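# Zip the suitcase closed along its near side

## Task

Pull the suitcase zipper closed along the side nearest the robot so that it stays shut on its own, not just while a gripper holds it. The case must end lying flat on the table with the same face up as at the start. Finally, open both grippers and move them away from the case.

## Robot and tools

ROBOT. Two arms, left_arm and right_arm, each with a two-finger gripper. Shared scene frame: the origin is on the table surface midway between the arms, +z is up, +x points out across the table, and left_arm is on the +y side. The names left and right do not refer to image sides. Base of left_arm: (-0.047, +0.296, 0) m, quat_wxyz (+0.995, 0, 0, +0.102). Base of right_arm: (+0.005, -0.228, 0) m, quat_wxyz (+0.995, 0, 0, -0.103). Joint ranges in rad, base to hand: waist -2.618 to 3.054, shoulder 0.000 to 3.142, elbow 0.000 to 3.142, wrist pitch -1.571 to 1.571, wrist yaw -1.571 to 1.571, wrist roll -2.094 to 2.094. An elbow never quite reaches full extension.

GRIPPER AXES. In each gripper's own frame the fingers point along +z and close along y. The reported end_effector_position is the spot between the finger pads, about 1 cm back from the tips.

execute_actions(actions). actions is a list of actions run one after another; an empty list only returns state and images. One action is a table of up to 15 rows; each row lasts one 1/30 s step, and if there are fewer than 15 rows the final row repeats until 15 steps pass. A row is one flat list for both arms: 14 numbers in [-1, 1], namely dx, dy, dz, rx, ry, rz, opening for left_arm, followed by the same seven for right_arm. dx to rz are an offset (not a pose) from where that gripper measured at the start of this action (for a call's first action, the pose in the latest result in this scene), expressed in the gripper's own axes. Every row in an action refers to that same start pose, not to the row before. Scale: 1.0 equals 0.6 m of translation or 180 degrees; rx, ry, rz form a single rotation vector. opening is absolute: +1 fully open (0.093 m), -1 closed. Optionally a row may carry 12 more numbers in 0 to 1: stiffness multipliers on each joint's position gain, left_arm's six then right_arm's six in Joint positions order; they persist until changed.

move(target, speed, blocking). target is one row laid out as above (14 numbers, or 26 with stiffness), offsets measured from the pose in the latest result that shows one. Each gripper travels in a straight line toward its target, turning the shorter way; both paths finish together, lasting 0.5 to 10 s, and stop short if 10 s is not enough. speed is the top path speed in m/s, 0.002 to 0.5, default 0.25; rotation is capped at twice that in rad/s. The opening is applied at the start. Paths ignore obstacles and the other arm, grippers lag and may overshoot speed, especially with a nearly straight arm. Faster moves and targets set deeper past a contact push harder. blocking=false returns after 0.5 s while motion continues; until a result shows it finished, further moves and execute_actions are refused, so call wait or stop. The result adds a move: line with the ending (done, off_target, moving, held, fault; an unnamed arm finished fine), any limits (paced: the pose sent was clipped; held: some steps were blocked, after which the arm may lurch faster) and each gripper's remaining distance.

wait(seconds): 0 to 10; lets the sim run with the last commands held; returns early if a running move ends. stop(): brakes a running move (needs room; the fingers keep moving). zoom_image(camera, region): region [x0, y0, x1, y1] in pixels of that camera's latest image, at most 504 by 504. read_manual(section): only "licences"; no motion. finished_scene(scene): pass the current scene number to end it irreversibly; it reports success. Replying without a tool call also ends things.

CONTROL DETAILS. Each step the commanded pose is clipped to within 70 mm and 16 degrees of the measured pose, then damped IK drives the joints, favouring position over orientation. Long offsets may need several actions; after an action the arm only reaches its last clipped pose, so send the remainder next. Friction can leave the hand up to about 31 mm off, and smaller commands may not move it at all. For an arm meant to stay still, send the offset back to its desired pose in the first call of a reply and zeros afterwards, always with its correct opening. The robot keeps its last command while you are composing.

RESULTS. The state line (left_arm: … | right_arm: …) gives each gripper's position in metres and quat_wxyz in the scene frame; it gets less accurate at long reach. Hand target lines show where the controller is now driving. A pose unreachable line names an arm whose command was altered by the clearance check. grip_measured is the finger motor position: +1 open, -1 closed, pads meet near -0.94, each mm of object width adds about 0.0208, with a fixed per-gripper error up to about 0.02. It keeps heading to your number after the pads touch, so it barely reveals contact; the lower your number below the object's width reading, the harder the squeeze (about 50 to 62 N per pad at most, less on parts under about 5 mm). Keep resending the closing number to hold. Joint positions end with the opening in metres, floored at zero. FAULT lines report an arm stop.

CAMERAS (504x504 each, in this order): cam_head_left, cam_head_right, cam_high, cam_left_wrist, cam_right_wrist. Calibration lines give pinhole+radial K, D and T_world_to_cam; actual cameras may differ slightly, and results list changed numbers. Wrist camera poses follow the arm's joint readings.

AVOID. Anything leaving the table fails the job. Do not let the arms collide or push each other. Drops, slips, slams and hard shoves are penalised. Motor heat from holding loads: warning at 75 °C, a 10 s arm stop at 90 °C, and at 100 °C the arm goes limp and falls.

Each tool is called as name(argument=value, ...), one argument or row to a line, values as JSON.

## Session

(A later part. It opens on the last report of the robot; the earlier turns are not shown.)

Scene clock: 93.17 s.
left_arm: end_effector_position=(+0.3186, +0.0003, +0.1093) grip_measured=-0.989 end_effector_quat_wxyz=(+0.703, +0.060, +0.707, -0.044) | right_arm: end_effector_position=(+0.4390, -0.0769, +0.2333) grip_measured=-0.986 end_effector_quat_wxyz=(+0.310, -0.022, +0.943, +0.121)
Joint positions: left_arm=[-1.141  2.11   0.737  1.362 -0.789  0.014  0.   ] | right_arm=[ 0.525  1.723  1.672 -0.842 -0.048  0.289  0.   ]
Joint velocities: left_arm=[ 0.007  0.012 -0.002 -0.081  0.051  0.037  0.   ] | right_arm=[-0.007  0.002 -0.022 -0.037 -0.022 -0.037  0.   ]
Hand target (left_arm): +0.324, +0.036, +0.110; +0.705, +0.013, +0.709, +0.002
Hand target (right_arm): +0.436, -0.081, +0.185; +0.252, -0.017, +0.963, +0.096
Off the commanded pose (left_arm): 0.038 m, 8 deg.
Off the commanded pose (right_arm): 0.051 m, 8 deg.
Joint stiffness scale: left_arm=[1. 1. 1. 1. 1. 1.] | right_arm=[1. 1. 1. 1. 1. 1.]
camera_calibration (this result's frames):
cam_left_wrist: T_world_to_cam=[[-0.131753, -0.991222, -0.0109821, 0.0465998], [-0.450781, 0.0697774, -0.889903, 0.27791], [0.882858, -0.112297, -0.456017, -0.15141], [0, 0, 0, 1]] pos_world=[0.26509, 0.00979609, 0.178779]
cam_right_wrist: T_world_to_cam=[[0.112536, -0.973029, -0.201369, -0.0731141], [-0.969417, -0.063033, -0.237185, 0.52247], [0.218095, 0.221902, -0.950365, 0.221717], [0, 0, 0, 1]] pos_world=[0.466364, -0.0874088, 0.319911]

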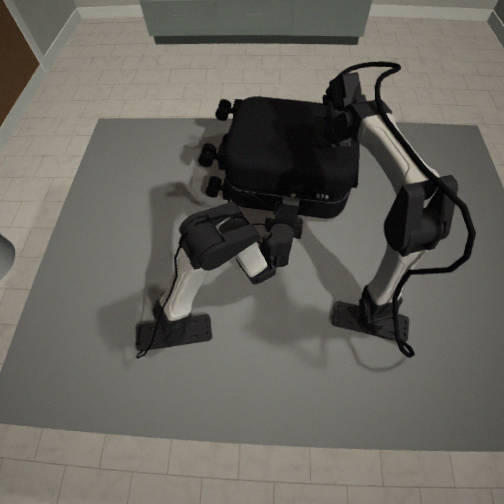

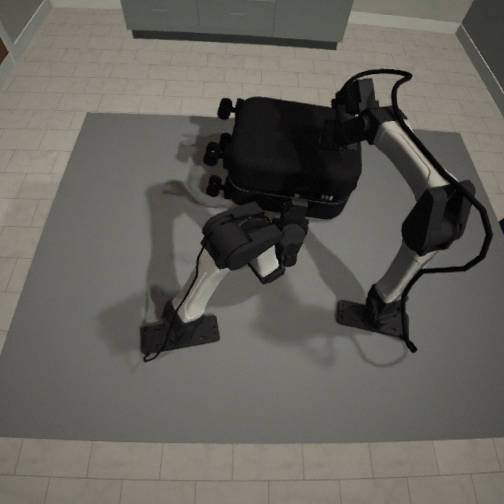

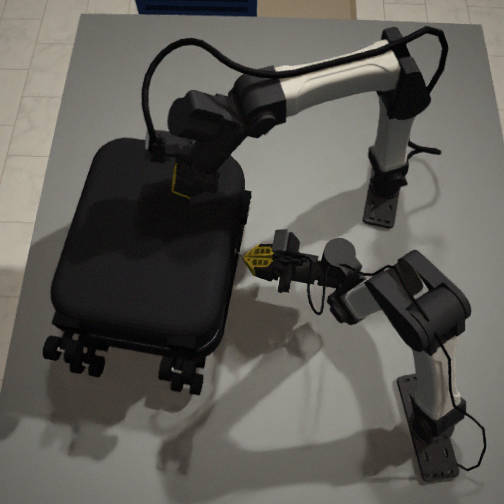

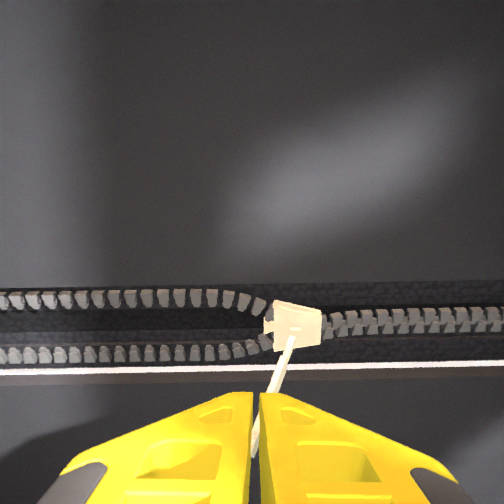

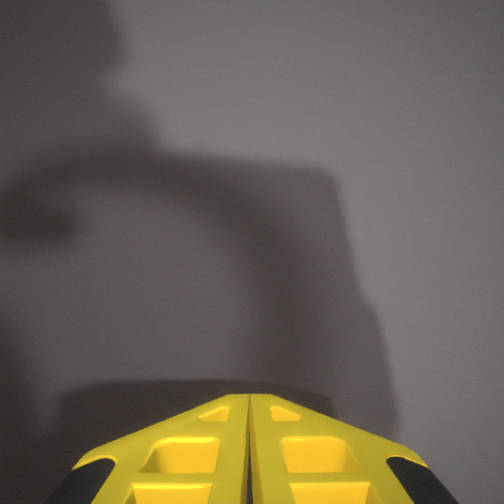

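move(
  target=[0,0,0,0,0,0,-1,-0.03,0.01,-0.04,0,0,0,-1],
  speed=0.1,
)

move(
  target=[0,0,0,0,0,0,-1,0.073,0.2,0,0.08,0.03,0,-1],
  speed=0.1,
)

execute_actions(
  actions=[
    [[0,0,0,0,0,0,-1,0.03,0,0.04,0,0,0,-1]],
    [[0,0,0,0,0,0,-1,0.05,0,0.075,0,0.03,0,-1]],
    [[0,0.07,0.01,-0.03,0,0,-1,0.05,-0.03,0.08,0.03,0.04,0,-1]],
    [[0,0.09,0.01,-0.04,0,0,-1,0.05,-0.04,0.08,0.03,0.04,0,-1]],
    [[0,0.09,0.01,-0.04,0,0,-1,0.05,-0.04,0.08,0.03,0.04,0,-1]],
    [[0,0.09,0.01,-0.04,0,0,-1,0.05,-0.04,0.08,0.03,0.04,0,-1]],
    [[0,0.09,0.01,-0.04,0,0,-1,0.05,-0.04,0.08,0.03,0.04,0,-1]],
  ],
)

Scene clock: 94.70 s.
left_arm: end_effector_position=(+0.3169, -0.0060, +0.1079) grip_measured=-0.989 end_effector_quat_wxyz=(+0.700, +0.074, +0.708, -0.055) | right_arm: end_effector_position=(+0.4356, -0.0779, +0.2632) grip_measured=-0.986 end_effector_quat_wxyz=(+0.311, -0.022, +0.942, +0.121)
Joint positions: left_arm=[-1.144  2.11   0.737  1.355 -0.757  0.014  0.   ] | right_arm=[ 0.525  1.738  1.811 -0.964 -0.048  0.289  0.   ]
Joint velocities: left_arm=[ 0.002 -0.007 -0.012 -0.022  0.037 -0.022  0.   ] | right_arm=[-0.007  0.017  0.002 -0.037  0.037 -0.022  0.   ]
Hand target (left_arm): +0.319, +0.000, +0.109; +0.703, +0.060, +0.707, -0.045
Hand target (right_arm): +0.438, -0.077, +0.264; +0.311, -0.022, +0.943, +0.121
Off the commanded pose (left_arm): 0.007 m, 2 deg.
Off the commanded pose (right_arm): 0.003 m, 0 deg.
Joint stiffness scale: left_arm=[1. 1. 1. 1. 1. 1.] | right_arm=[1. 1. 1. 1. 1. 1.]
move: done
camera_calibration (this result's frames):
cam_left_wrist: T_world_to_cam=[[-0.165751, -0.98605, -0.015249, 0.0514637], [-0.451791, 0.0896709, -0.887606, 0.276602], [0.876591, -0.140232, -0.460352, -0.148933], [0, 0, 0, 1]] pos_world=[0.26405, 0.00505735, 0.177737]
cam_right_wrist: T_world_to_cam=[[0.113331, -0.972741, -0.202314, -0.0677347], [-0.969, -0.0632211, -0.238834, 0.526447], [0.219534, 0.223109, -0.949751, 0.250438], [0, 0, 0, 1]] pos_world=[0.462824, -0.0884809, 0.349884]

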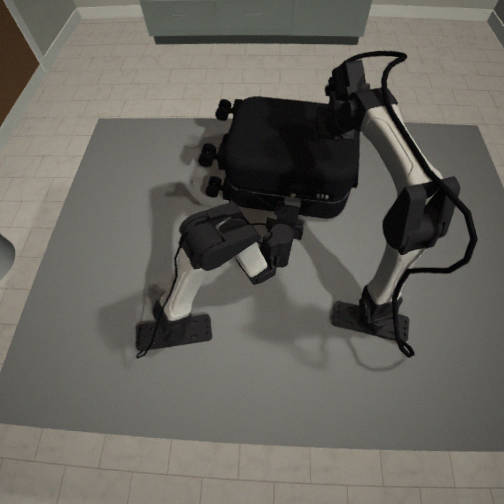

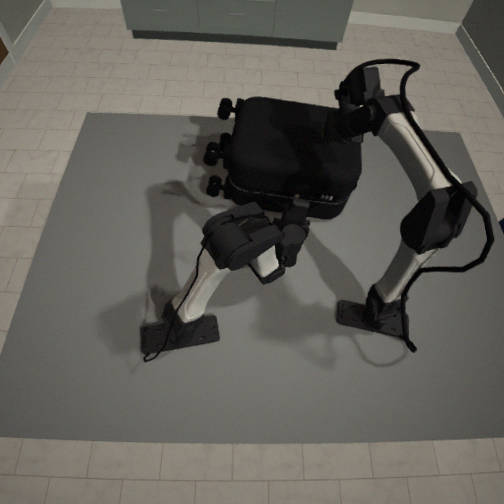

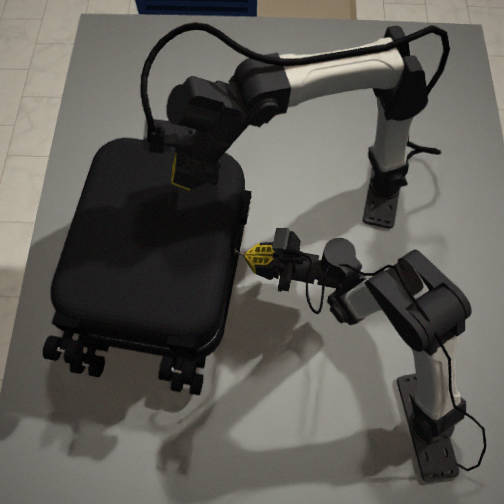

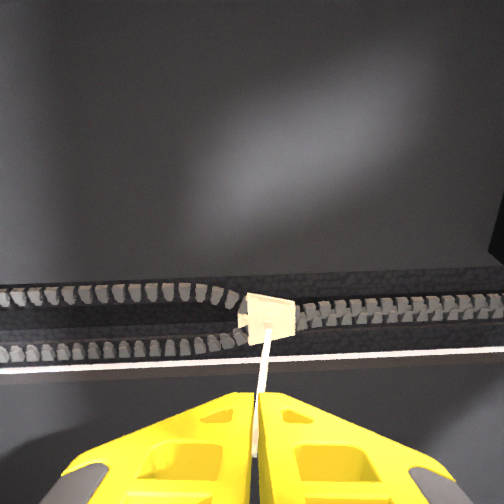

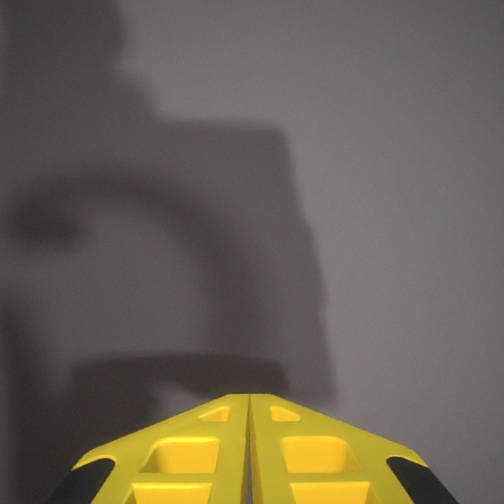

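Scene clock: 96.77 s.
left_arm: end_effector_position=(+0.3166, -0.0075, +0.1074) grip_measured=-0.989 end_effector_quat_wxyz=(+0.699, +0.078, +0.708, -0.057) | right_arm: end_effector_position=(+0.3842, +0.0369, +0.2641) grip_measured=-0.986 end_effector_quat_wxyz=(+0.267, +0.010, +0.964, +0.005)
Joint positions: left_arm=[-1.144  2.11   0.737  1.353 -0.748  0.014  0.   ] | right_arm=[ 0.942  2.082  2.393 -1.46   0.35   0.68   0.   ]
Joint velocities: left_arm=[-0.007  0.002 -0.012  0.022 -0.007  0.007  0.   ] | right_arm=[-0.012 -0.007 -0.007 -0.081 -0.037 -0.022  0.   ]
Hand target (left_arm): +0.317, -0.006, +0.108; +0.700, +0.074, +0.708, -0.055
Hand target (right_arm): +0.386, +0.039, +0.263; +0.269, +0.012, +0.963, -0.000
Off the commanded pose (left_arm): 0.002 m, 1 deg.
Off the commanded pose (right_arm): 0.004 m, 0 deg.
Joint stiffness scale: left_arm=[1. 1. 1. 1. 1. 1.] | right_arm=[1. 1. 1. 1. 1. 1.]
move: done
camera_calibration (this result's frames):
cam_left_wrist: T_world_to_cam=[[-0.175173, -0.984391, -0.0169702, 0.0530373], [-0.452438, 0.0957966, -0.886635, 0.276266], [0.874422, -0.147637, -0.462158, -0.148314], [0, 0, 0, 1]] pos_world=[0.263973, 0.00384751, 0.177303]
cam_right_wrist: T_world_to_cam=[[-0.0189548, -0.999819, -0.00155576, 0.0487166], [-0.99042, 0.0189894, -0.136773, 0.462392], [0.136778, -0.00105165, -0.990601, 0.287775], [0, 0, 0, 1]] pos_world=[0.419524, 0.0402298, 0.348389]

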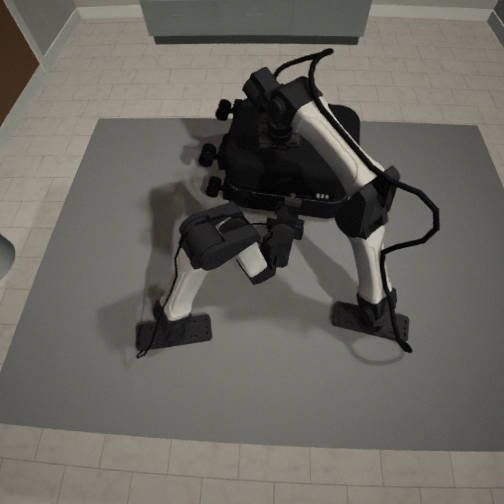

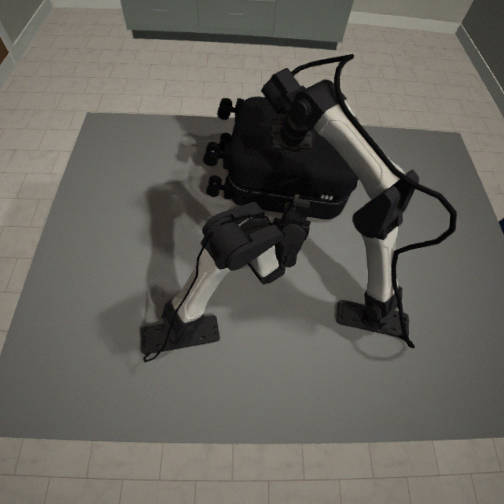

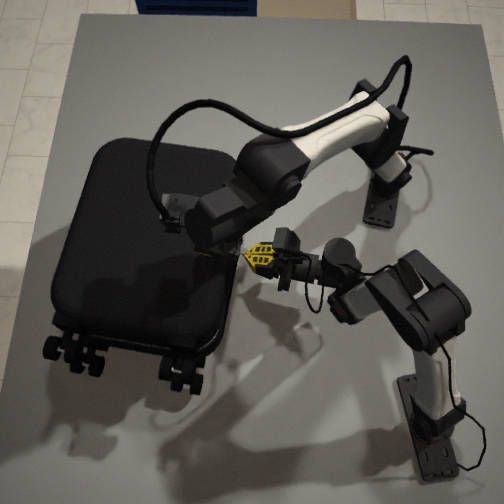

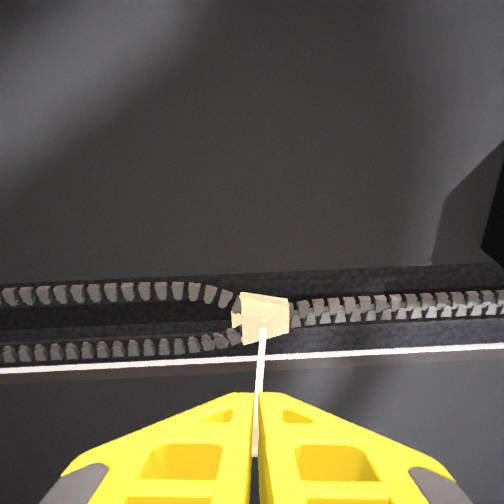

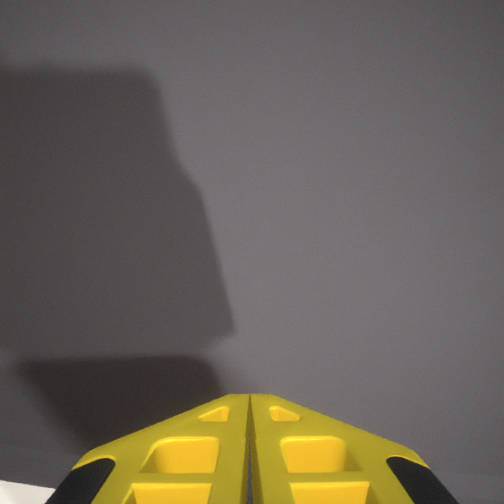

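Scene clock: 100.27 s.
left_arm: end_effector_position=(+0.3448, +0.0266, +0.1074) grip_measured=-0.988 end_effector_quat_wxyz=(+0.696, +0.127, +0.697, -0.113) | right_arm: end_effector_position=(+0.3984, +0.0491, +0.2336) grip_measured=-0.986 end_effector_quat_wxyz=(+0.296, +0.060, +0.948, +0.100)
Joint positions: left_arm=[-0.944  2.084  0.648  1.43  -0.397  0.017  0.   ] | right_arm=[ 0.909  1.898  1.928 -1.012  0.255  0.751  0.   ]
Joint velocities: left_arm=[-0.012 -0.007  0.002 -0.007 -0.022 -0.022  0.   ] | right_arm=[-0.017 -0.002  0.017 -0.037 -0.037  0.007  0.   ]
Hand target (left_arm): +0.358, +0.069, +0.108; +0.702, +0.074, +0.706, -0.058
Hand target (right_arm): +0.392, +0.031, +0.178; +0.229, +0.062, +0.970, +0.040
Off the commanded pose (left_arm): 0.046 m, 9 deg.
Off the commanded pose (right_arm): 0.063 m, 11 deg.
Joint stiffness scale: left_arm=[1. 1. 1. 1. 1. 1.] | right_arm=[1. 1. 1. 1. 1. 1.]
camera_calibration (this result's frames):
cam_left_wrist: T_world_to_cam=[[-0.320889, -0.947081, -0.00823919, 0.13989], [-0.426999, 0.152429, -0.891312, 0.276033], [0.845401, -0.282494, -0.453315, -0.155296], [0, 0, 0, 1]] pos_world=[0.294042, 0.0465415, 0.176786]
cam_right_wrist: T_world_to_cam=[[-0.0573892, -0.97548, -0.212475, 0.124557], [-0.977231, 0.0984335, -0.187963, 0.474856], [0.204269, 0.19685, -0.958918, 0.211603], [0, 0, 0, 1]] pos_world=[0.427969, 0.0331073, 0.318631]

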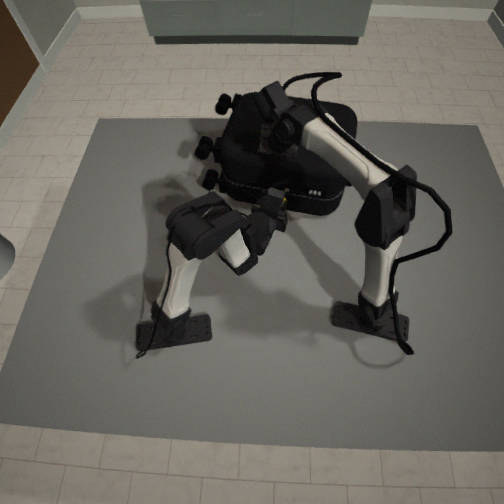

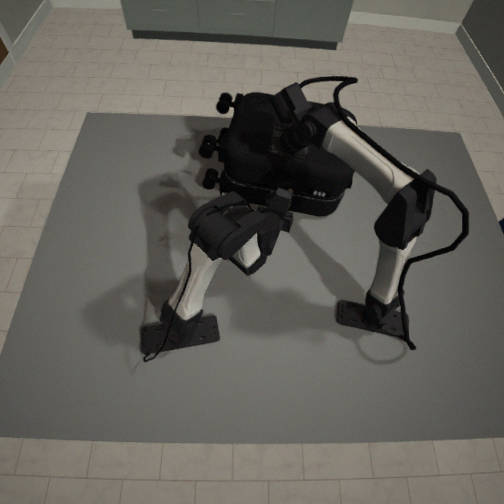

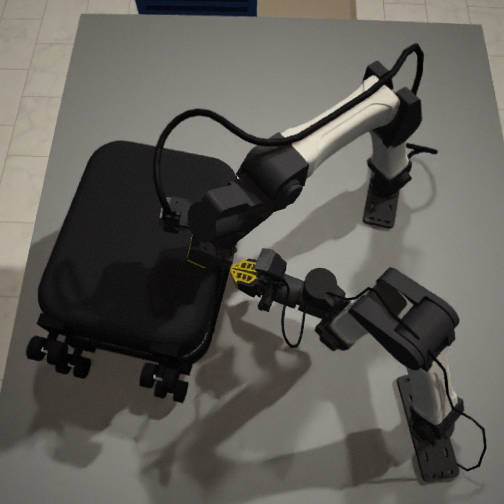

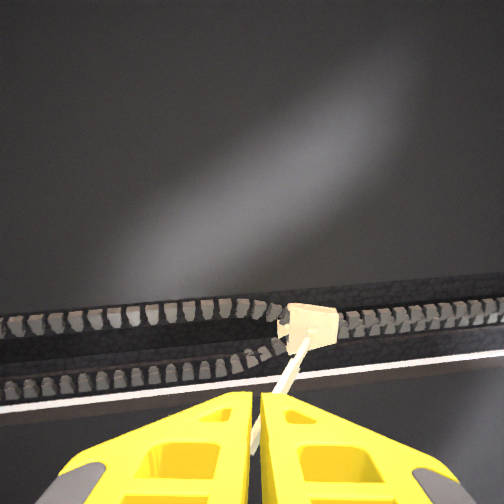

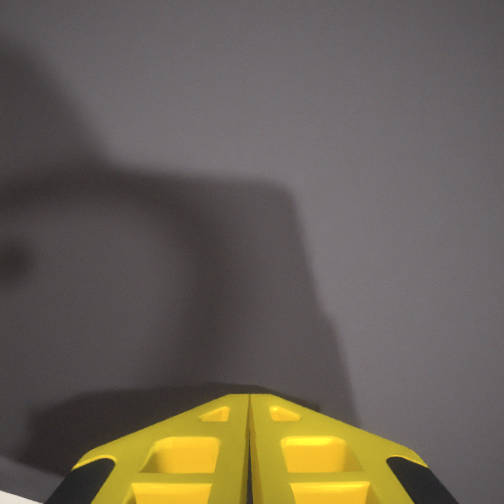

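execute_actions(
  actions=[
    [[0,0.1,-0.03,-0.02,0,0,-1,0.06,-0.06,0.07,0.07,0.04,0,-1]],
    [[0,0.1,-0.03,-0.02,0,0,-1,0.06,-0.06,0.07,0.07,0.04,0,-1]],
    [[0,0.1,-0.04,-0.02,0,0,-1,0.06,-0.06,0.07,0.07,0.04,0,-1]],
    [[0,0.1,-0.04,-0.03,0,0,-1,0.06,-0.06,0.07,0.07,0.04,0,-1]],
  ],
)

Scene clock: 102.60 s.
left_arm: end_effector_position=(+0.3508, +0.1491, +0.1148) grip_measured=-0.988 end_effector_quat_wxyz=(+0.689, +0.191, +0.676, -0.178) | right_arm: end_effector_position=(+0.3986, +0.0979, +0.2333) grip_measured=-0.986 end_effector_quat_wxyz=(+0.271, +0.144, +0.943, +0.127)
Joint positions: left_arm=[-0.446  1.975  0.414  1.574  0.288  0.019  0.   ] | right_arm=[ 0.988  2.09   2.222 -1.153  0.274  1.006  0.   ]
Joint velocities: left_arm=[ 0.007  0.007 -0.012 -0.095  0.081  0.007  0.   ] | right_arm=[-0.007 -0.002  0.027 -0.037 -0.066  0.037  0.   ]
Hand target (left_arm): +0.353, +0.181, +0.114; +0.696, +0.150, +0.689, -0.135
Hand target (right_arm): +0.388, +0.064, +0.179; +0.210, +0.146, +0.967, +0.021
Off the commanded pose (left_arm): 0.033 m, 7 deg.
Off the commanded pose (right_arm): 0.072 m, 15 deg.
Joint stiffness scale: left_arm=[1. 1. 1. 1. 1. 1.] | right_arm=[1. 1. 1. 1. 1. 1.]
joint sent to its limit (left arm) — the command would take joint 4 (wrist pitch) past its upper limit, so that joint was sent only as far as its limit.
camera_calibration (this result's frames):
cam_left_wrist: T_world_to_cam=[[-0.490493, -0.871376, -0.0109533, 0.306458], [-0.376641, 0.22331, -0.899041, 0.239107], [0.785849, -0.436848, -0.437728, -0.0802952], [0, 0, 0, 1]] pos_world=[0.303473, 0.178568, 0.183176]
cam_right_wrist: T_world_to_cam=[[-0.204815, -0.930006, -0.305189, 0.248098], [-0.961726, 0.249195, -0.11395, 0.432003], [0.182026, 0.270169, -0.94545, 0.200213], [0, 0, 0, 1]] pos_world=[0.429839, 0.0689882, 0.314235]

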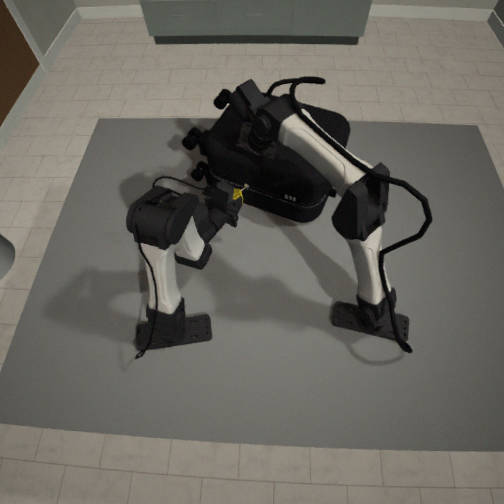

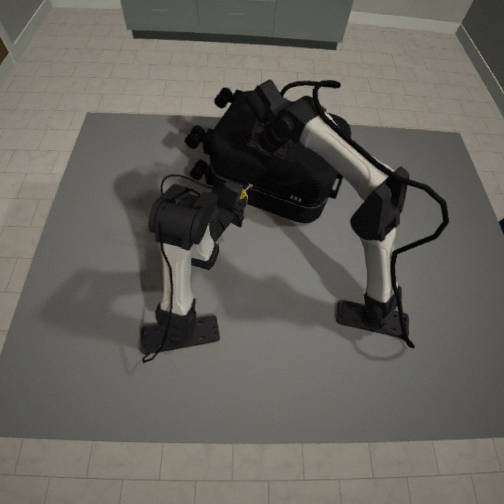

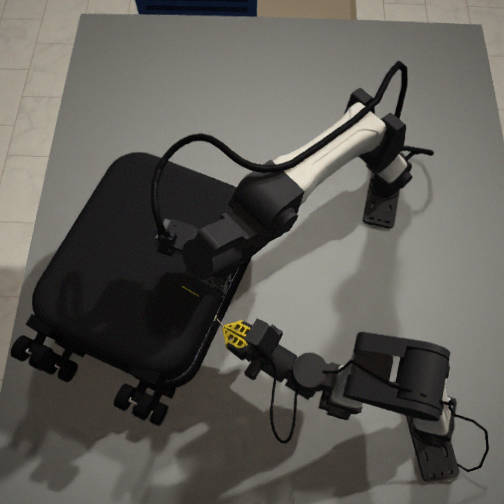

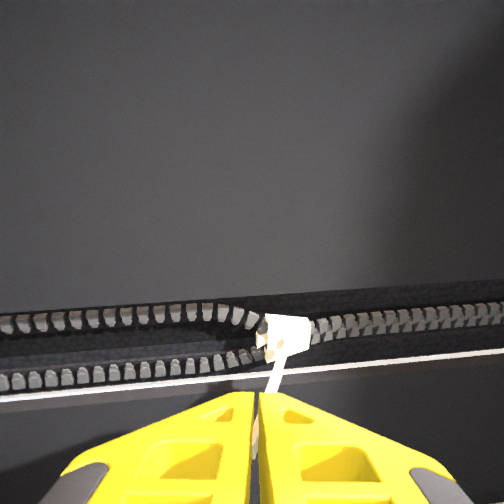

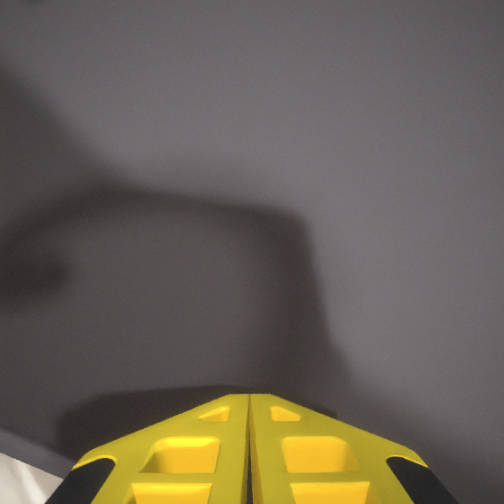

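execute_actions(
  actions=[
    [[0,0.1,-0.03,-0.03,0.02,0,-1,0.05,-0.08,0.06,0.085,0.03,0,-1]],
    [[0,0.1,-0.03,-0.03,0.02,0,-1,0.05,-0.08,0.06,0.085,0.03,0,-1]],
    [[0,0.1,-0.03,-0.03,0,0,-1,0.05,-0.08,0.06,0.085,0.03,0,-1]],
    [[0,0.1,-0.03,-0.03,0,0,-1,0.05,-0.08,0.06,0.085,0.03,0,-1]],
  ],
)

Scene clock: 105.73 s.
left_arm: end_effector_position=(+0.3530, +0.2508, +0.1196) grip_measured=-0.989 end_effector_quat_wxyz=(+0.635, +0.253, +0.689, -0.240) | right_arm: end_effector_position=(+0.3859, +0.1556, +0.2338) grip_measured=-0.986 end_effector_quat_wxyz=(+0.231, +0.229, +0.929, +0.178)
Joint positions: left_arm=[0.027 1.851 0.512 1.208 0.942 0.098 0.   ] | right_arm=[ 1.072  2.326  2.633 -1.334  0.246  1.28   0.   ]
Joint velocities: left_arm=[ 0.017  0.007 -0.002 -0.066  0.022 -0.022  0.   ] | right_arm=[0.007 0.037 0.066 0.037 0.007 0.095 0.   ]
Hand target (left_arm): +0.370, +0.288, +0.121; +0.653, +0.211, +0.704, -0.185
Hand target (right_arm): +0.371, +0.122, +0.182; +0.181, +0.230, +0.954, +0.064
Off the commanded pose (left_arm): 0.042 m, 8 deg.
Off the commanded pose (right_arm): 0.072 m, 17 deg; orientation clipped at the last step of the last action.
Joint stiffness scale: left_arm=[1. 1. 1. 1. 1. 1.] | right_arm=[1. 1. 1. 1. 1. 1.]
camera_calibration (this result's frames):
cam_left_wrist: T_world_to_cam=[[-0.641505, -0.766876, 0.0193235, 0.419581], [-0.407256, 0.319114, -0.85575, 0.203158], [0.650088, -0.556838, -0.517028, 0.0519953], [0, 0, 0, 1]] pos_world=[0.318099, 0.285888, 0.192628]
cam_right_wrist: T_world_to_cam=[[-0.346082, -0.836917, -0.424024, 0.367076], [-0.925248, 0.379306, 0.00651676, 0.342934], [0.155381, 0.394583, -0.905627, 0.169049], [0, 0, 0, 1]] pos_world=[0.41807, 0.110431, 0.30651]

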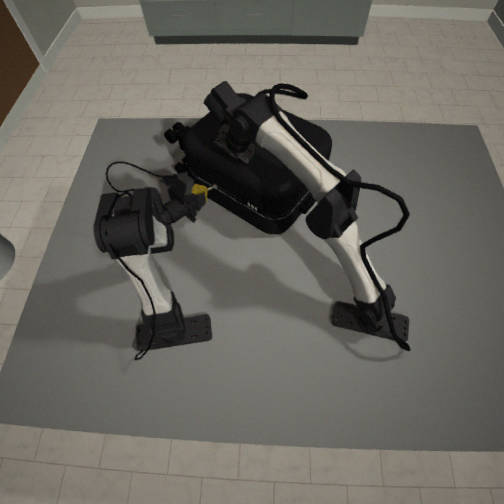

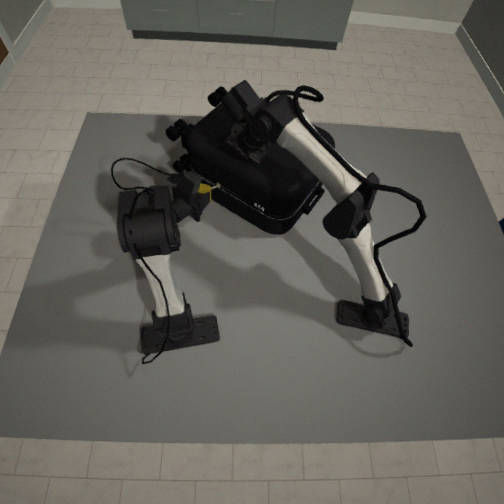

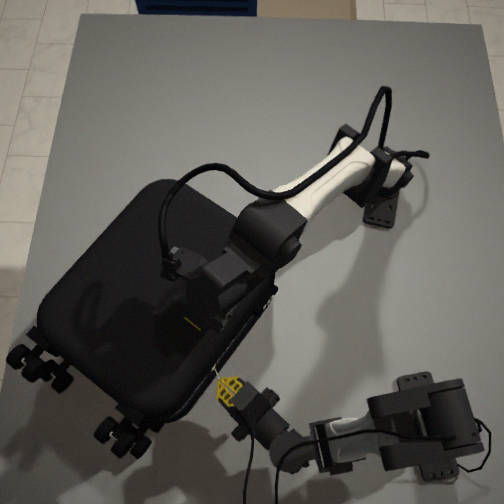

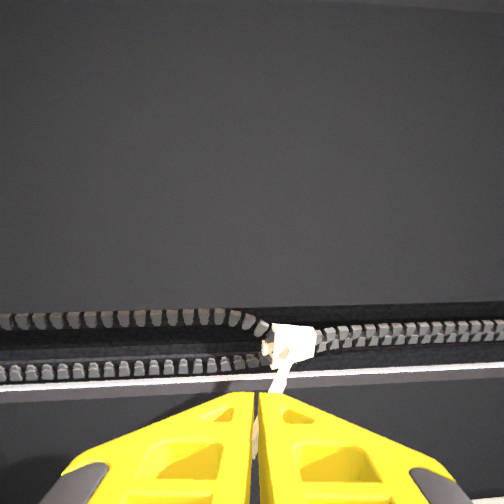

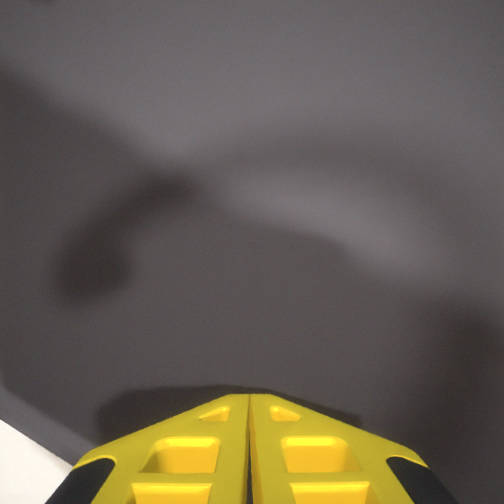

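move(
  target=[0,0,0,0,0,0,-1,-0.157,-0.437,-0.297,-0.334,0.023,0.124,0],
  speed=0.2,
)

move(
  target=[0,0,0,0,0,0,-1,0,-0.36,0,0,0,0,0],
  speed=0.15,
)

Scene clock: 109.93 s.
left_arm: end_effector_position=(+0.3503, +0.2456, +0.1186) grip_measured=-0.989 end_effector_quat_wxyz=(+0.630, +0.260, +0.687, -0.251) | right_arm: end_effector_position=(+0.2848, -0.1477, +0.3009) grip_measured=-0.001 end_effector_quat_wxyz=(+0.238, +0.246, +0.664, +0.665)
Joint positions: left_arm=[0.02  1.851 0.512 1.199 0.962 0.099 0.   ] | right_arm=[-0.068  0.883  0.581  0.295 -1.146  1.575  0.045]
Joint velocities: left_arm=[-0.002 -0.002 -0.002  0.022 -0.066  0.051  0.   ] | right_arm=[-0.012 -0.007 -0.022  0.066 -0.037  0.007  0.   ]
Hand target (left_arm): +0.353, +0.251, +0.120; +0.635, +0.254, +0.689, -0.240
Hand target (right_arm): +0.282, -0.149, +0.298; +0.239, +0.246, +0.663, +0.666
Off the commanded pose (left_arm): 0.006 m, 2 deg.
Off the commanded pose (right_arm): 0.006 m, 1 deg.
Joint stiffness scale: left_arm=[1. 1. 1. 1. 1. 1.] | right_arm=[1. 1. 1. 1. 1. 1.]
move: done
camera_calibration (this result's frames):
cam_left_wrist: T_world_to_cam=[[-0.661522, -0.749455, 0.0265752, 0.415819], [-0.404472, 0.326726, -0.854197, 0.199836], [0.631499, -0.575819, -0.51927, 0.0617614], [0, 0, 0, 1]] pos_world=[0.316899, 0.28191, 0.19172]
cam_right_wrist: T_world_to_cam=[[-0.0139983, -0.00829151, -0.999868, 0.30778], [-0.956545, 0.291379, 0.0109755, 0.358626], [0.291249, 0.956572, -0.01201, 0.140655], [0, 0, 0, 1]] pos_world=[0.306385, -0.236491, 0.305493]

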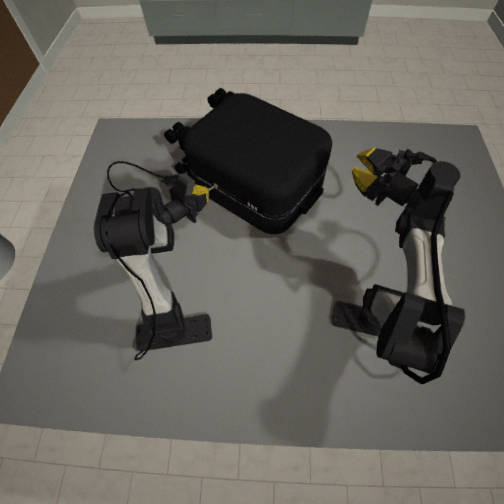

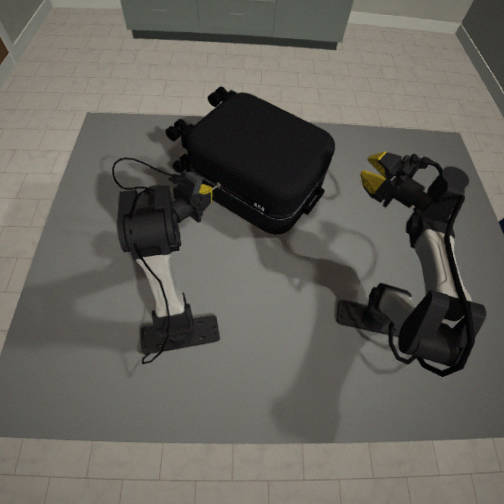

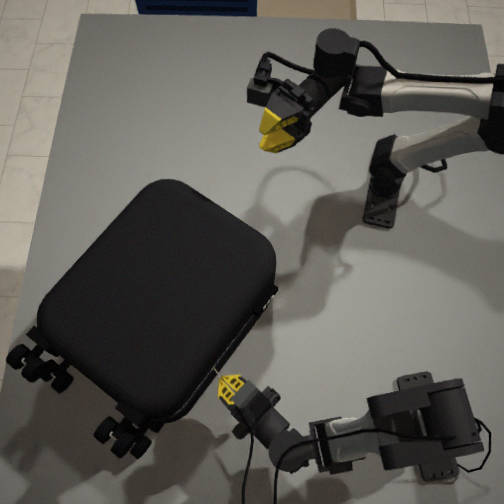

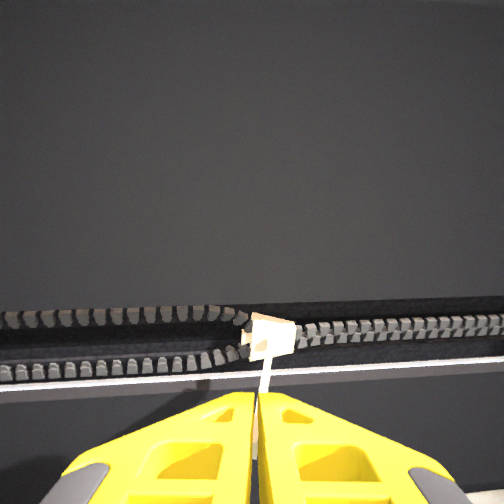

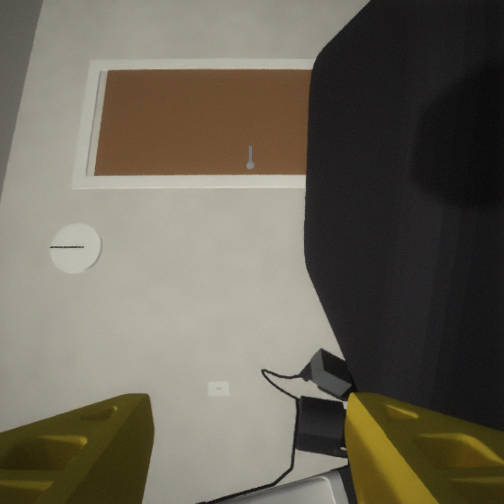

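Scene clock: 112.13 s.
left_arm: end_effector_position=(+0.3494, +0.2447, +0.1181) grip_measured=-0.989 end_effector_quat_wxyz=(+0.628, +0.262, +0.687, -0.254) | right_arm: end_effector_position=(+0.2922, -0.1492, +0.0888) grip_measured=-0.001 end_effector_quat_wxyz=(+0.232, +0.243, +0.692, +0.639)
Joint positions: left_arm=[0.02  1.851 0.512 1.195 0.969 0.099 0.   ] | right_arm=[-0.068  1.86   0.129  1.546 -1.154  1.39   0.045]
Joint velocities: left_arm=[ 0.012 -0.017  0.007  0.007 -0.037  0.022  0.   ] | right_arm=[-0.027 -0.002  0.007  0.022  0.037 -0.037 -0.   ]
Hand target (left_arm): +0.350, +0.246, +0.119; +0.630, +0.260, +0.687, -0.251
Hand target (right_arm): +0.286, -0.149, +0.085; +0.223, +0.249, +0.691, +0.641
Off the commanded pose (left_arm): 0.001 m, 0 deg.
Off the commanded pose (right_arm): 0.011 m, 4 deg.
Joint stiffness scale: left_arm=[1. 1. 1. 1. 1. 1.] | right_arm=[1. 1. 1. 1. 1. 1.]
joint sent to its limit (right arm) — the command would take joint 4 (wrist pitch) past its upper limit, so that joint was sent only as far as its limit.
move: off_target (right_arm)
camera_calibration (this result's frames):
cam_left_wrist: T_world_to_cam=[[-0.666782, -0.744637, 0.0302783, 0.414768], [-0.405101, 0.328046, -0.853392, 0.199147], [0.625535, -0.581293, -0.520389, 0.0650985], [0, 0, 0, 1]] pos_world=[0.316514, 0.281364, 0.191269]
cam_right_wrist: T_world_to_cam=[[-0.0426831, -0.0775645, -0.996073, 0.0935365], [-0.960428, 0.277845, 0.0195198, 0.36678], [0.27524, 0.957489, -0.0863544, 0.148821], [0, 0, 0, 1]] pos_world=[0.315296, -0.237147, 0.0988611]

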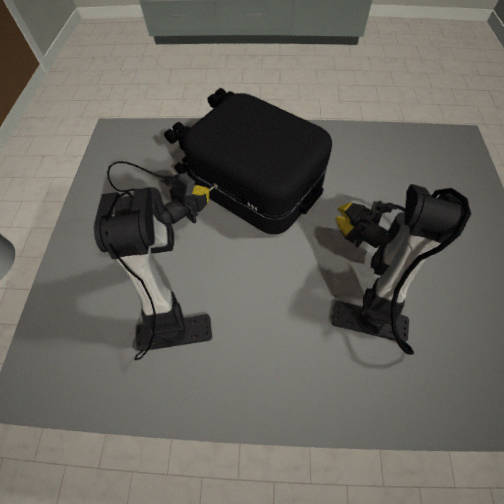

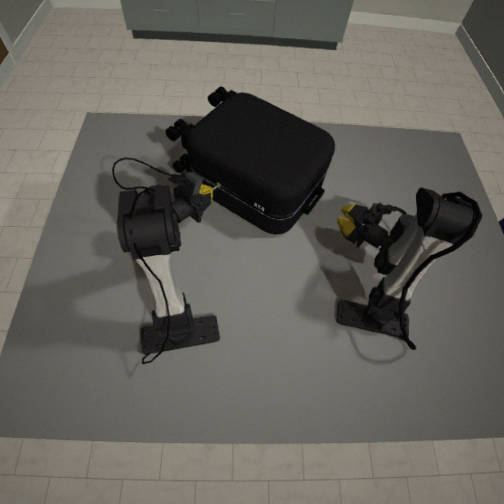

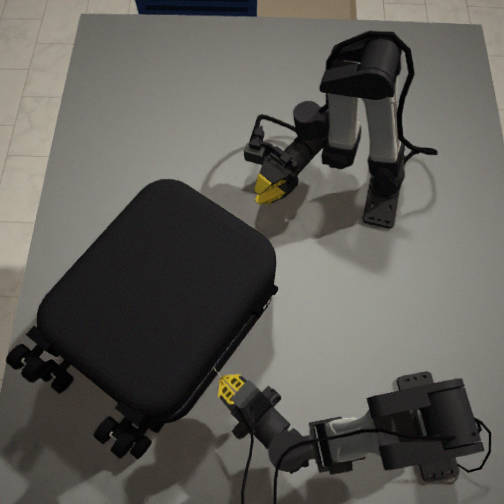

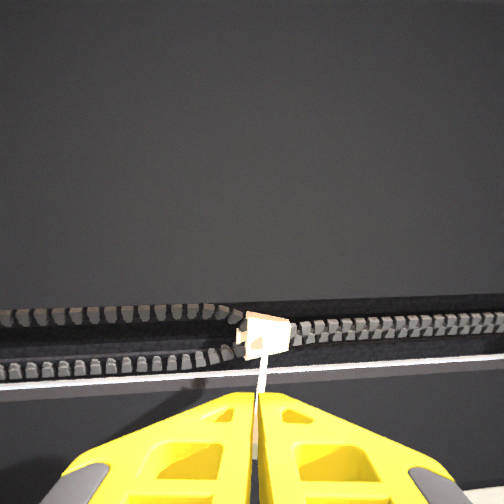

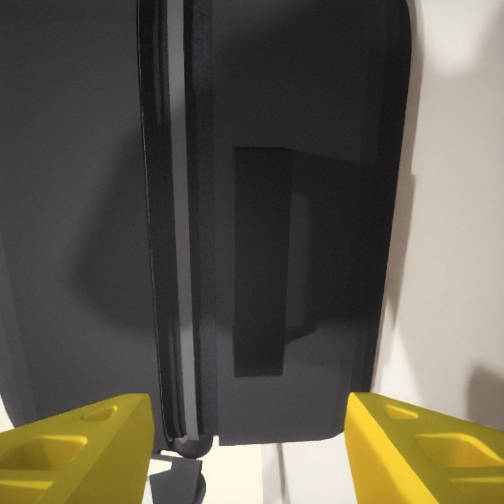

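move(
  target=[0,0,0,0,0,0,-1,0,0,0.17,0,0,0,0],
  speed=0.05,
)

Scene clock: 115.17 s.
left_arm: end_effector_position=(+0.3490, +0.2442, +0.1180) grip_measured=-0.989 end_effector_quat_wxyz=(+0.628, +0.263, +0.687, -0.256) | right_arm: end_effector_position=(+0.3514, -0.0737, +0.0827) grip_measured=-0.001 end_effector_quat_wxyz=(+0.232, +0.241, +0.694, +0.638)
Joint positions: left_arm=[0.02  1.851 0.512 1.194 0.972 0.099 0.   ] | right_arm=[ 0.307  2.002  0.342  1.549 -0.785  1.478  0.045]
Joint velocities: left_arm=[ 0.007  0.002  0.002  0.007 -0.007 -0.051  0.   ] | right_arm=[ 0.002 -0.017 -0.022 -0.022  0.037 -0.125  0.   ]
Hand target (left_arm): +0.349, +0.245, +0.118; +0.628, +0.262, +0.687, -0.254
Hand target (right_arm): +0.356, -0.071, +0.081; +0.232, +0.242, +0.693, +0.638
Off the commanded pose (left_arm): 0.001 m, 0 deg.
Off the commanded pose (right_arm): 0.006 m, 0 deg.
Joint stiffness scale: left_arm=[1. 1. 1. 1. 1. 1.] | right_arm=[1. 1. 1. 1. 1. 1.]
move: done
camera_calibration (this result's frames):
cam_left_wrist: T_world_to_cam=[[-0.669277, -0.742345, 0.0314991, 0.414342], [-0.404843, 0.328791, -0.853228, 0.198724], [0.623033, -0.583798, -0.520585, 0.0665525], [0, 0, 0, 1]] pos_world=[0.316298, 0.281099, 0.191152]
cam_right_wrist: T_world_to_cam=[[-0.0417049, -0.0826503, -0.995706, 0.0950485], [-0.961186, 0.275352, 0.0174029, 0.403061], [0.272731, 0.957784, -0.0909258, 0.0609433], [0, 0, 0, 1]] pos_world=[0.374759, -0.161498, 0.0931672]

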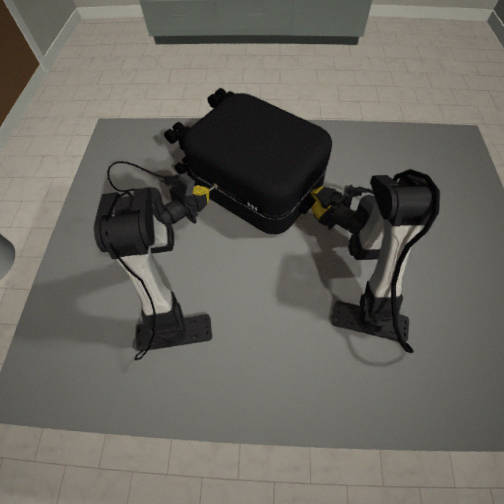

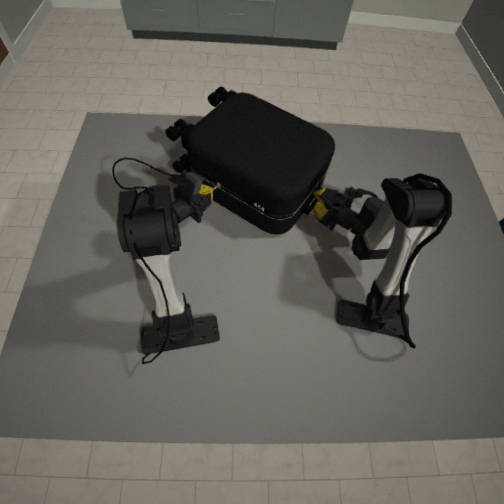

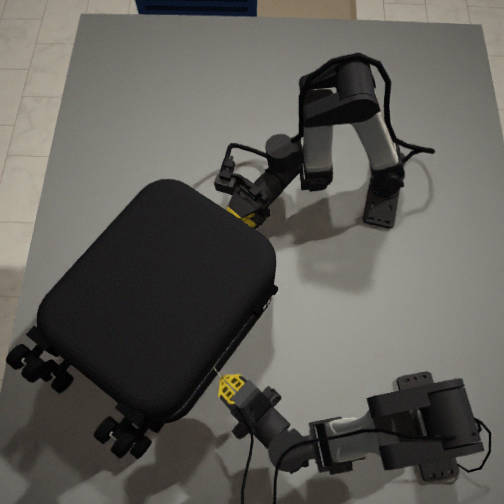

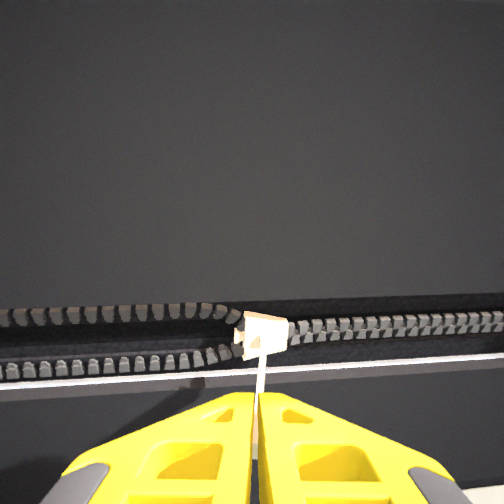

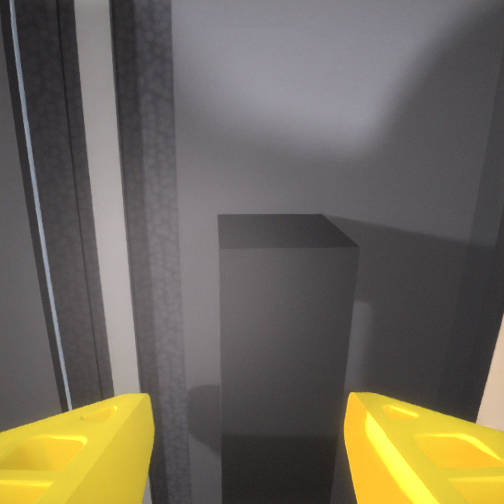

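execute_actions(
  actions=[
    [[0,0,0,0,0,0,-1,0,0,0.035,0,0,0,0]],
    [[0,0,0,0,0,0,-1,0,0,0,0,0,0,-1]],
    [[0,0,0,0,0,0,-1,0,0,0,0,0,0,-1]],
    [[0,0.08,0,0,0,0,-1,0,0,0,0,0,0,-1]],
    [[0,0.08,0,0,0,0,-1,0,0,0,0,0,0,-1]],
  ],
)

Scene clock: 117.87 s.
left_arm: end_effector_position=(+0.3790, +0.2692, +0.1143) grip_measured=-0.989 end_effector_quat_wxyz=(+0.601, +0.313, +0.658, -0.328) | right_arm: end_effector_position=(+0.3557, -0.0620, +0.0819) grip_measured=-0.452 end_effector_quat_wxyz=(+0.224, +0.241, +0.695, +0.639)
Joint positions: left_arm=[0.117 2.023 0.789 1.033 1.26  0.137 0.   ] | right_arm=[ 0.347  2.01   0.371  1.527 -0.756  1.49   0.023]
Joint velocities: left_arm=[ 0.002  0.002  0.012 -0.11   0.037  0.007  0.   ] | right_arm=[ 0.022 -0.002 -0.007  0.022 -0.066 -0.037 -0.   ]
Hand target (left_arm): +0.397, +0.294, +0.113; +0.617, +0.285, +0.676, -0.287
Hand target (right_arm): +0.356, -0.062, +0.082; +0.225, +0.241, +0.695, +0.639
Off the commanded pose (left_arm): 0.032 m, 6 deg.
Off the commanded pose (right_arm): 0.000 m, 0 deg.
Joint stiffness scale: left_arm=[1. 1. 1. 1. 1. 1.] | right_arm=[1. 1. 1. 1. 1. 1.]
camera_calibration (this result's frames):
cam_left_wrist: T_world_to_cam=[[-0.796556, -0.601072, 0.0648918, 0.459437], [-0.348209, 0.368395, -0.861995, 0.168467], [0.494215, -0.709224, -0.502746, 0.14105], [0, 0, 0, 1]] pos_world=[0.35492, 0.314128, 0.186316]
cam_right_wrist: T_world_to_cam=[[-0.0520968, -0.0786541, -0.99554, 0.0993318], [-0.963789, 0.26503, 0.0294961, 0.403258], [0.261528, 0.961027, -0.0896131, 0.0525947], [0, 0, 0, 1]] pos_world=[0.380076, -0.149608, 0.0917074]

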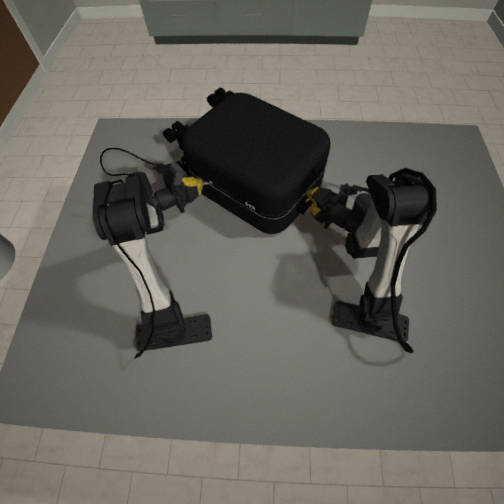

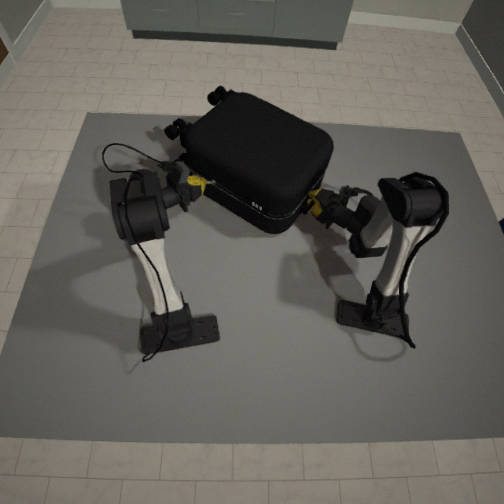

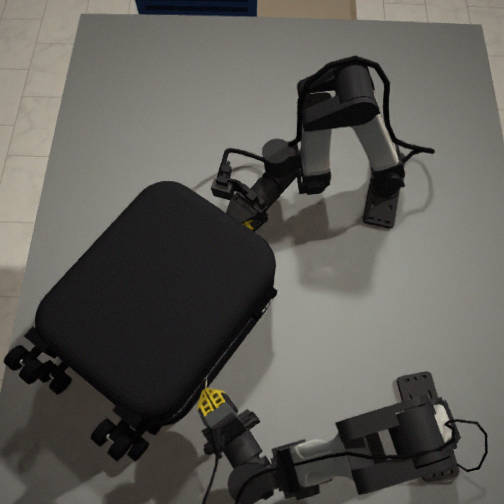

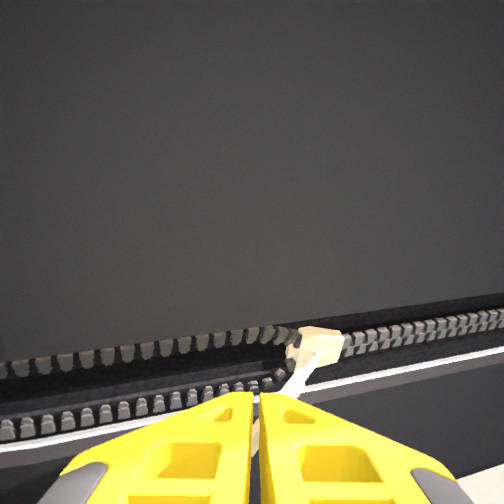

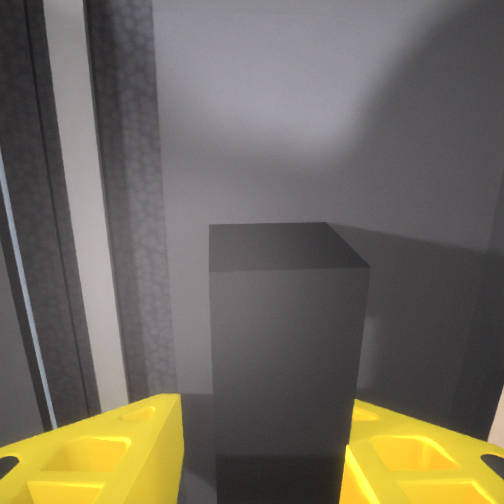

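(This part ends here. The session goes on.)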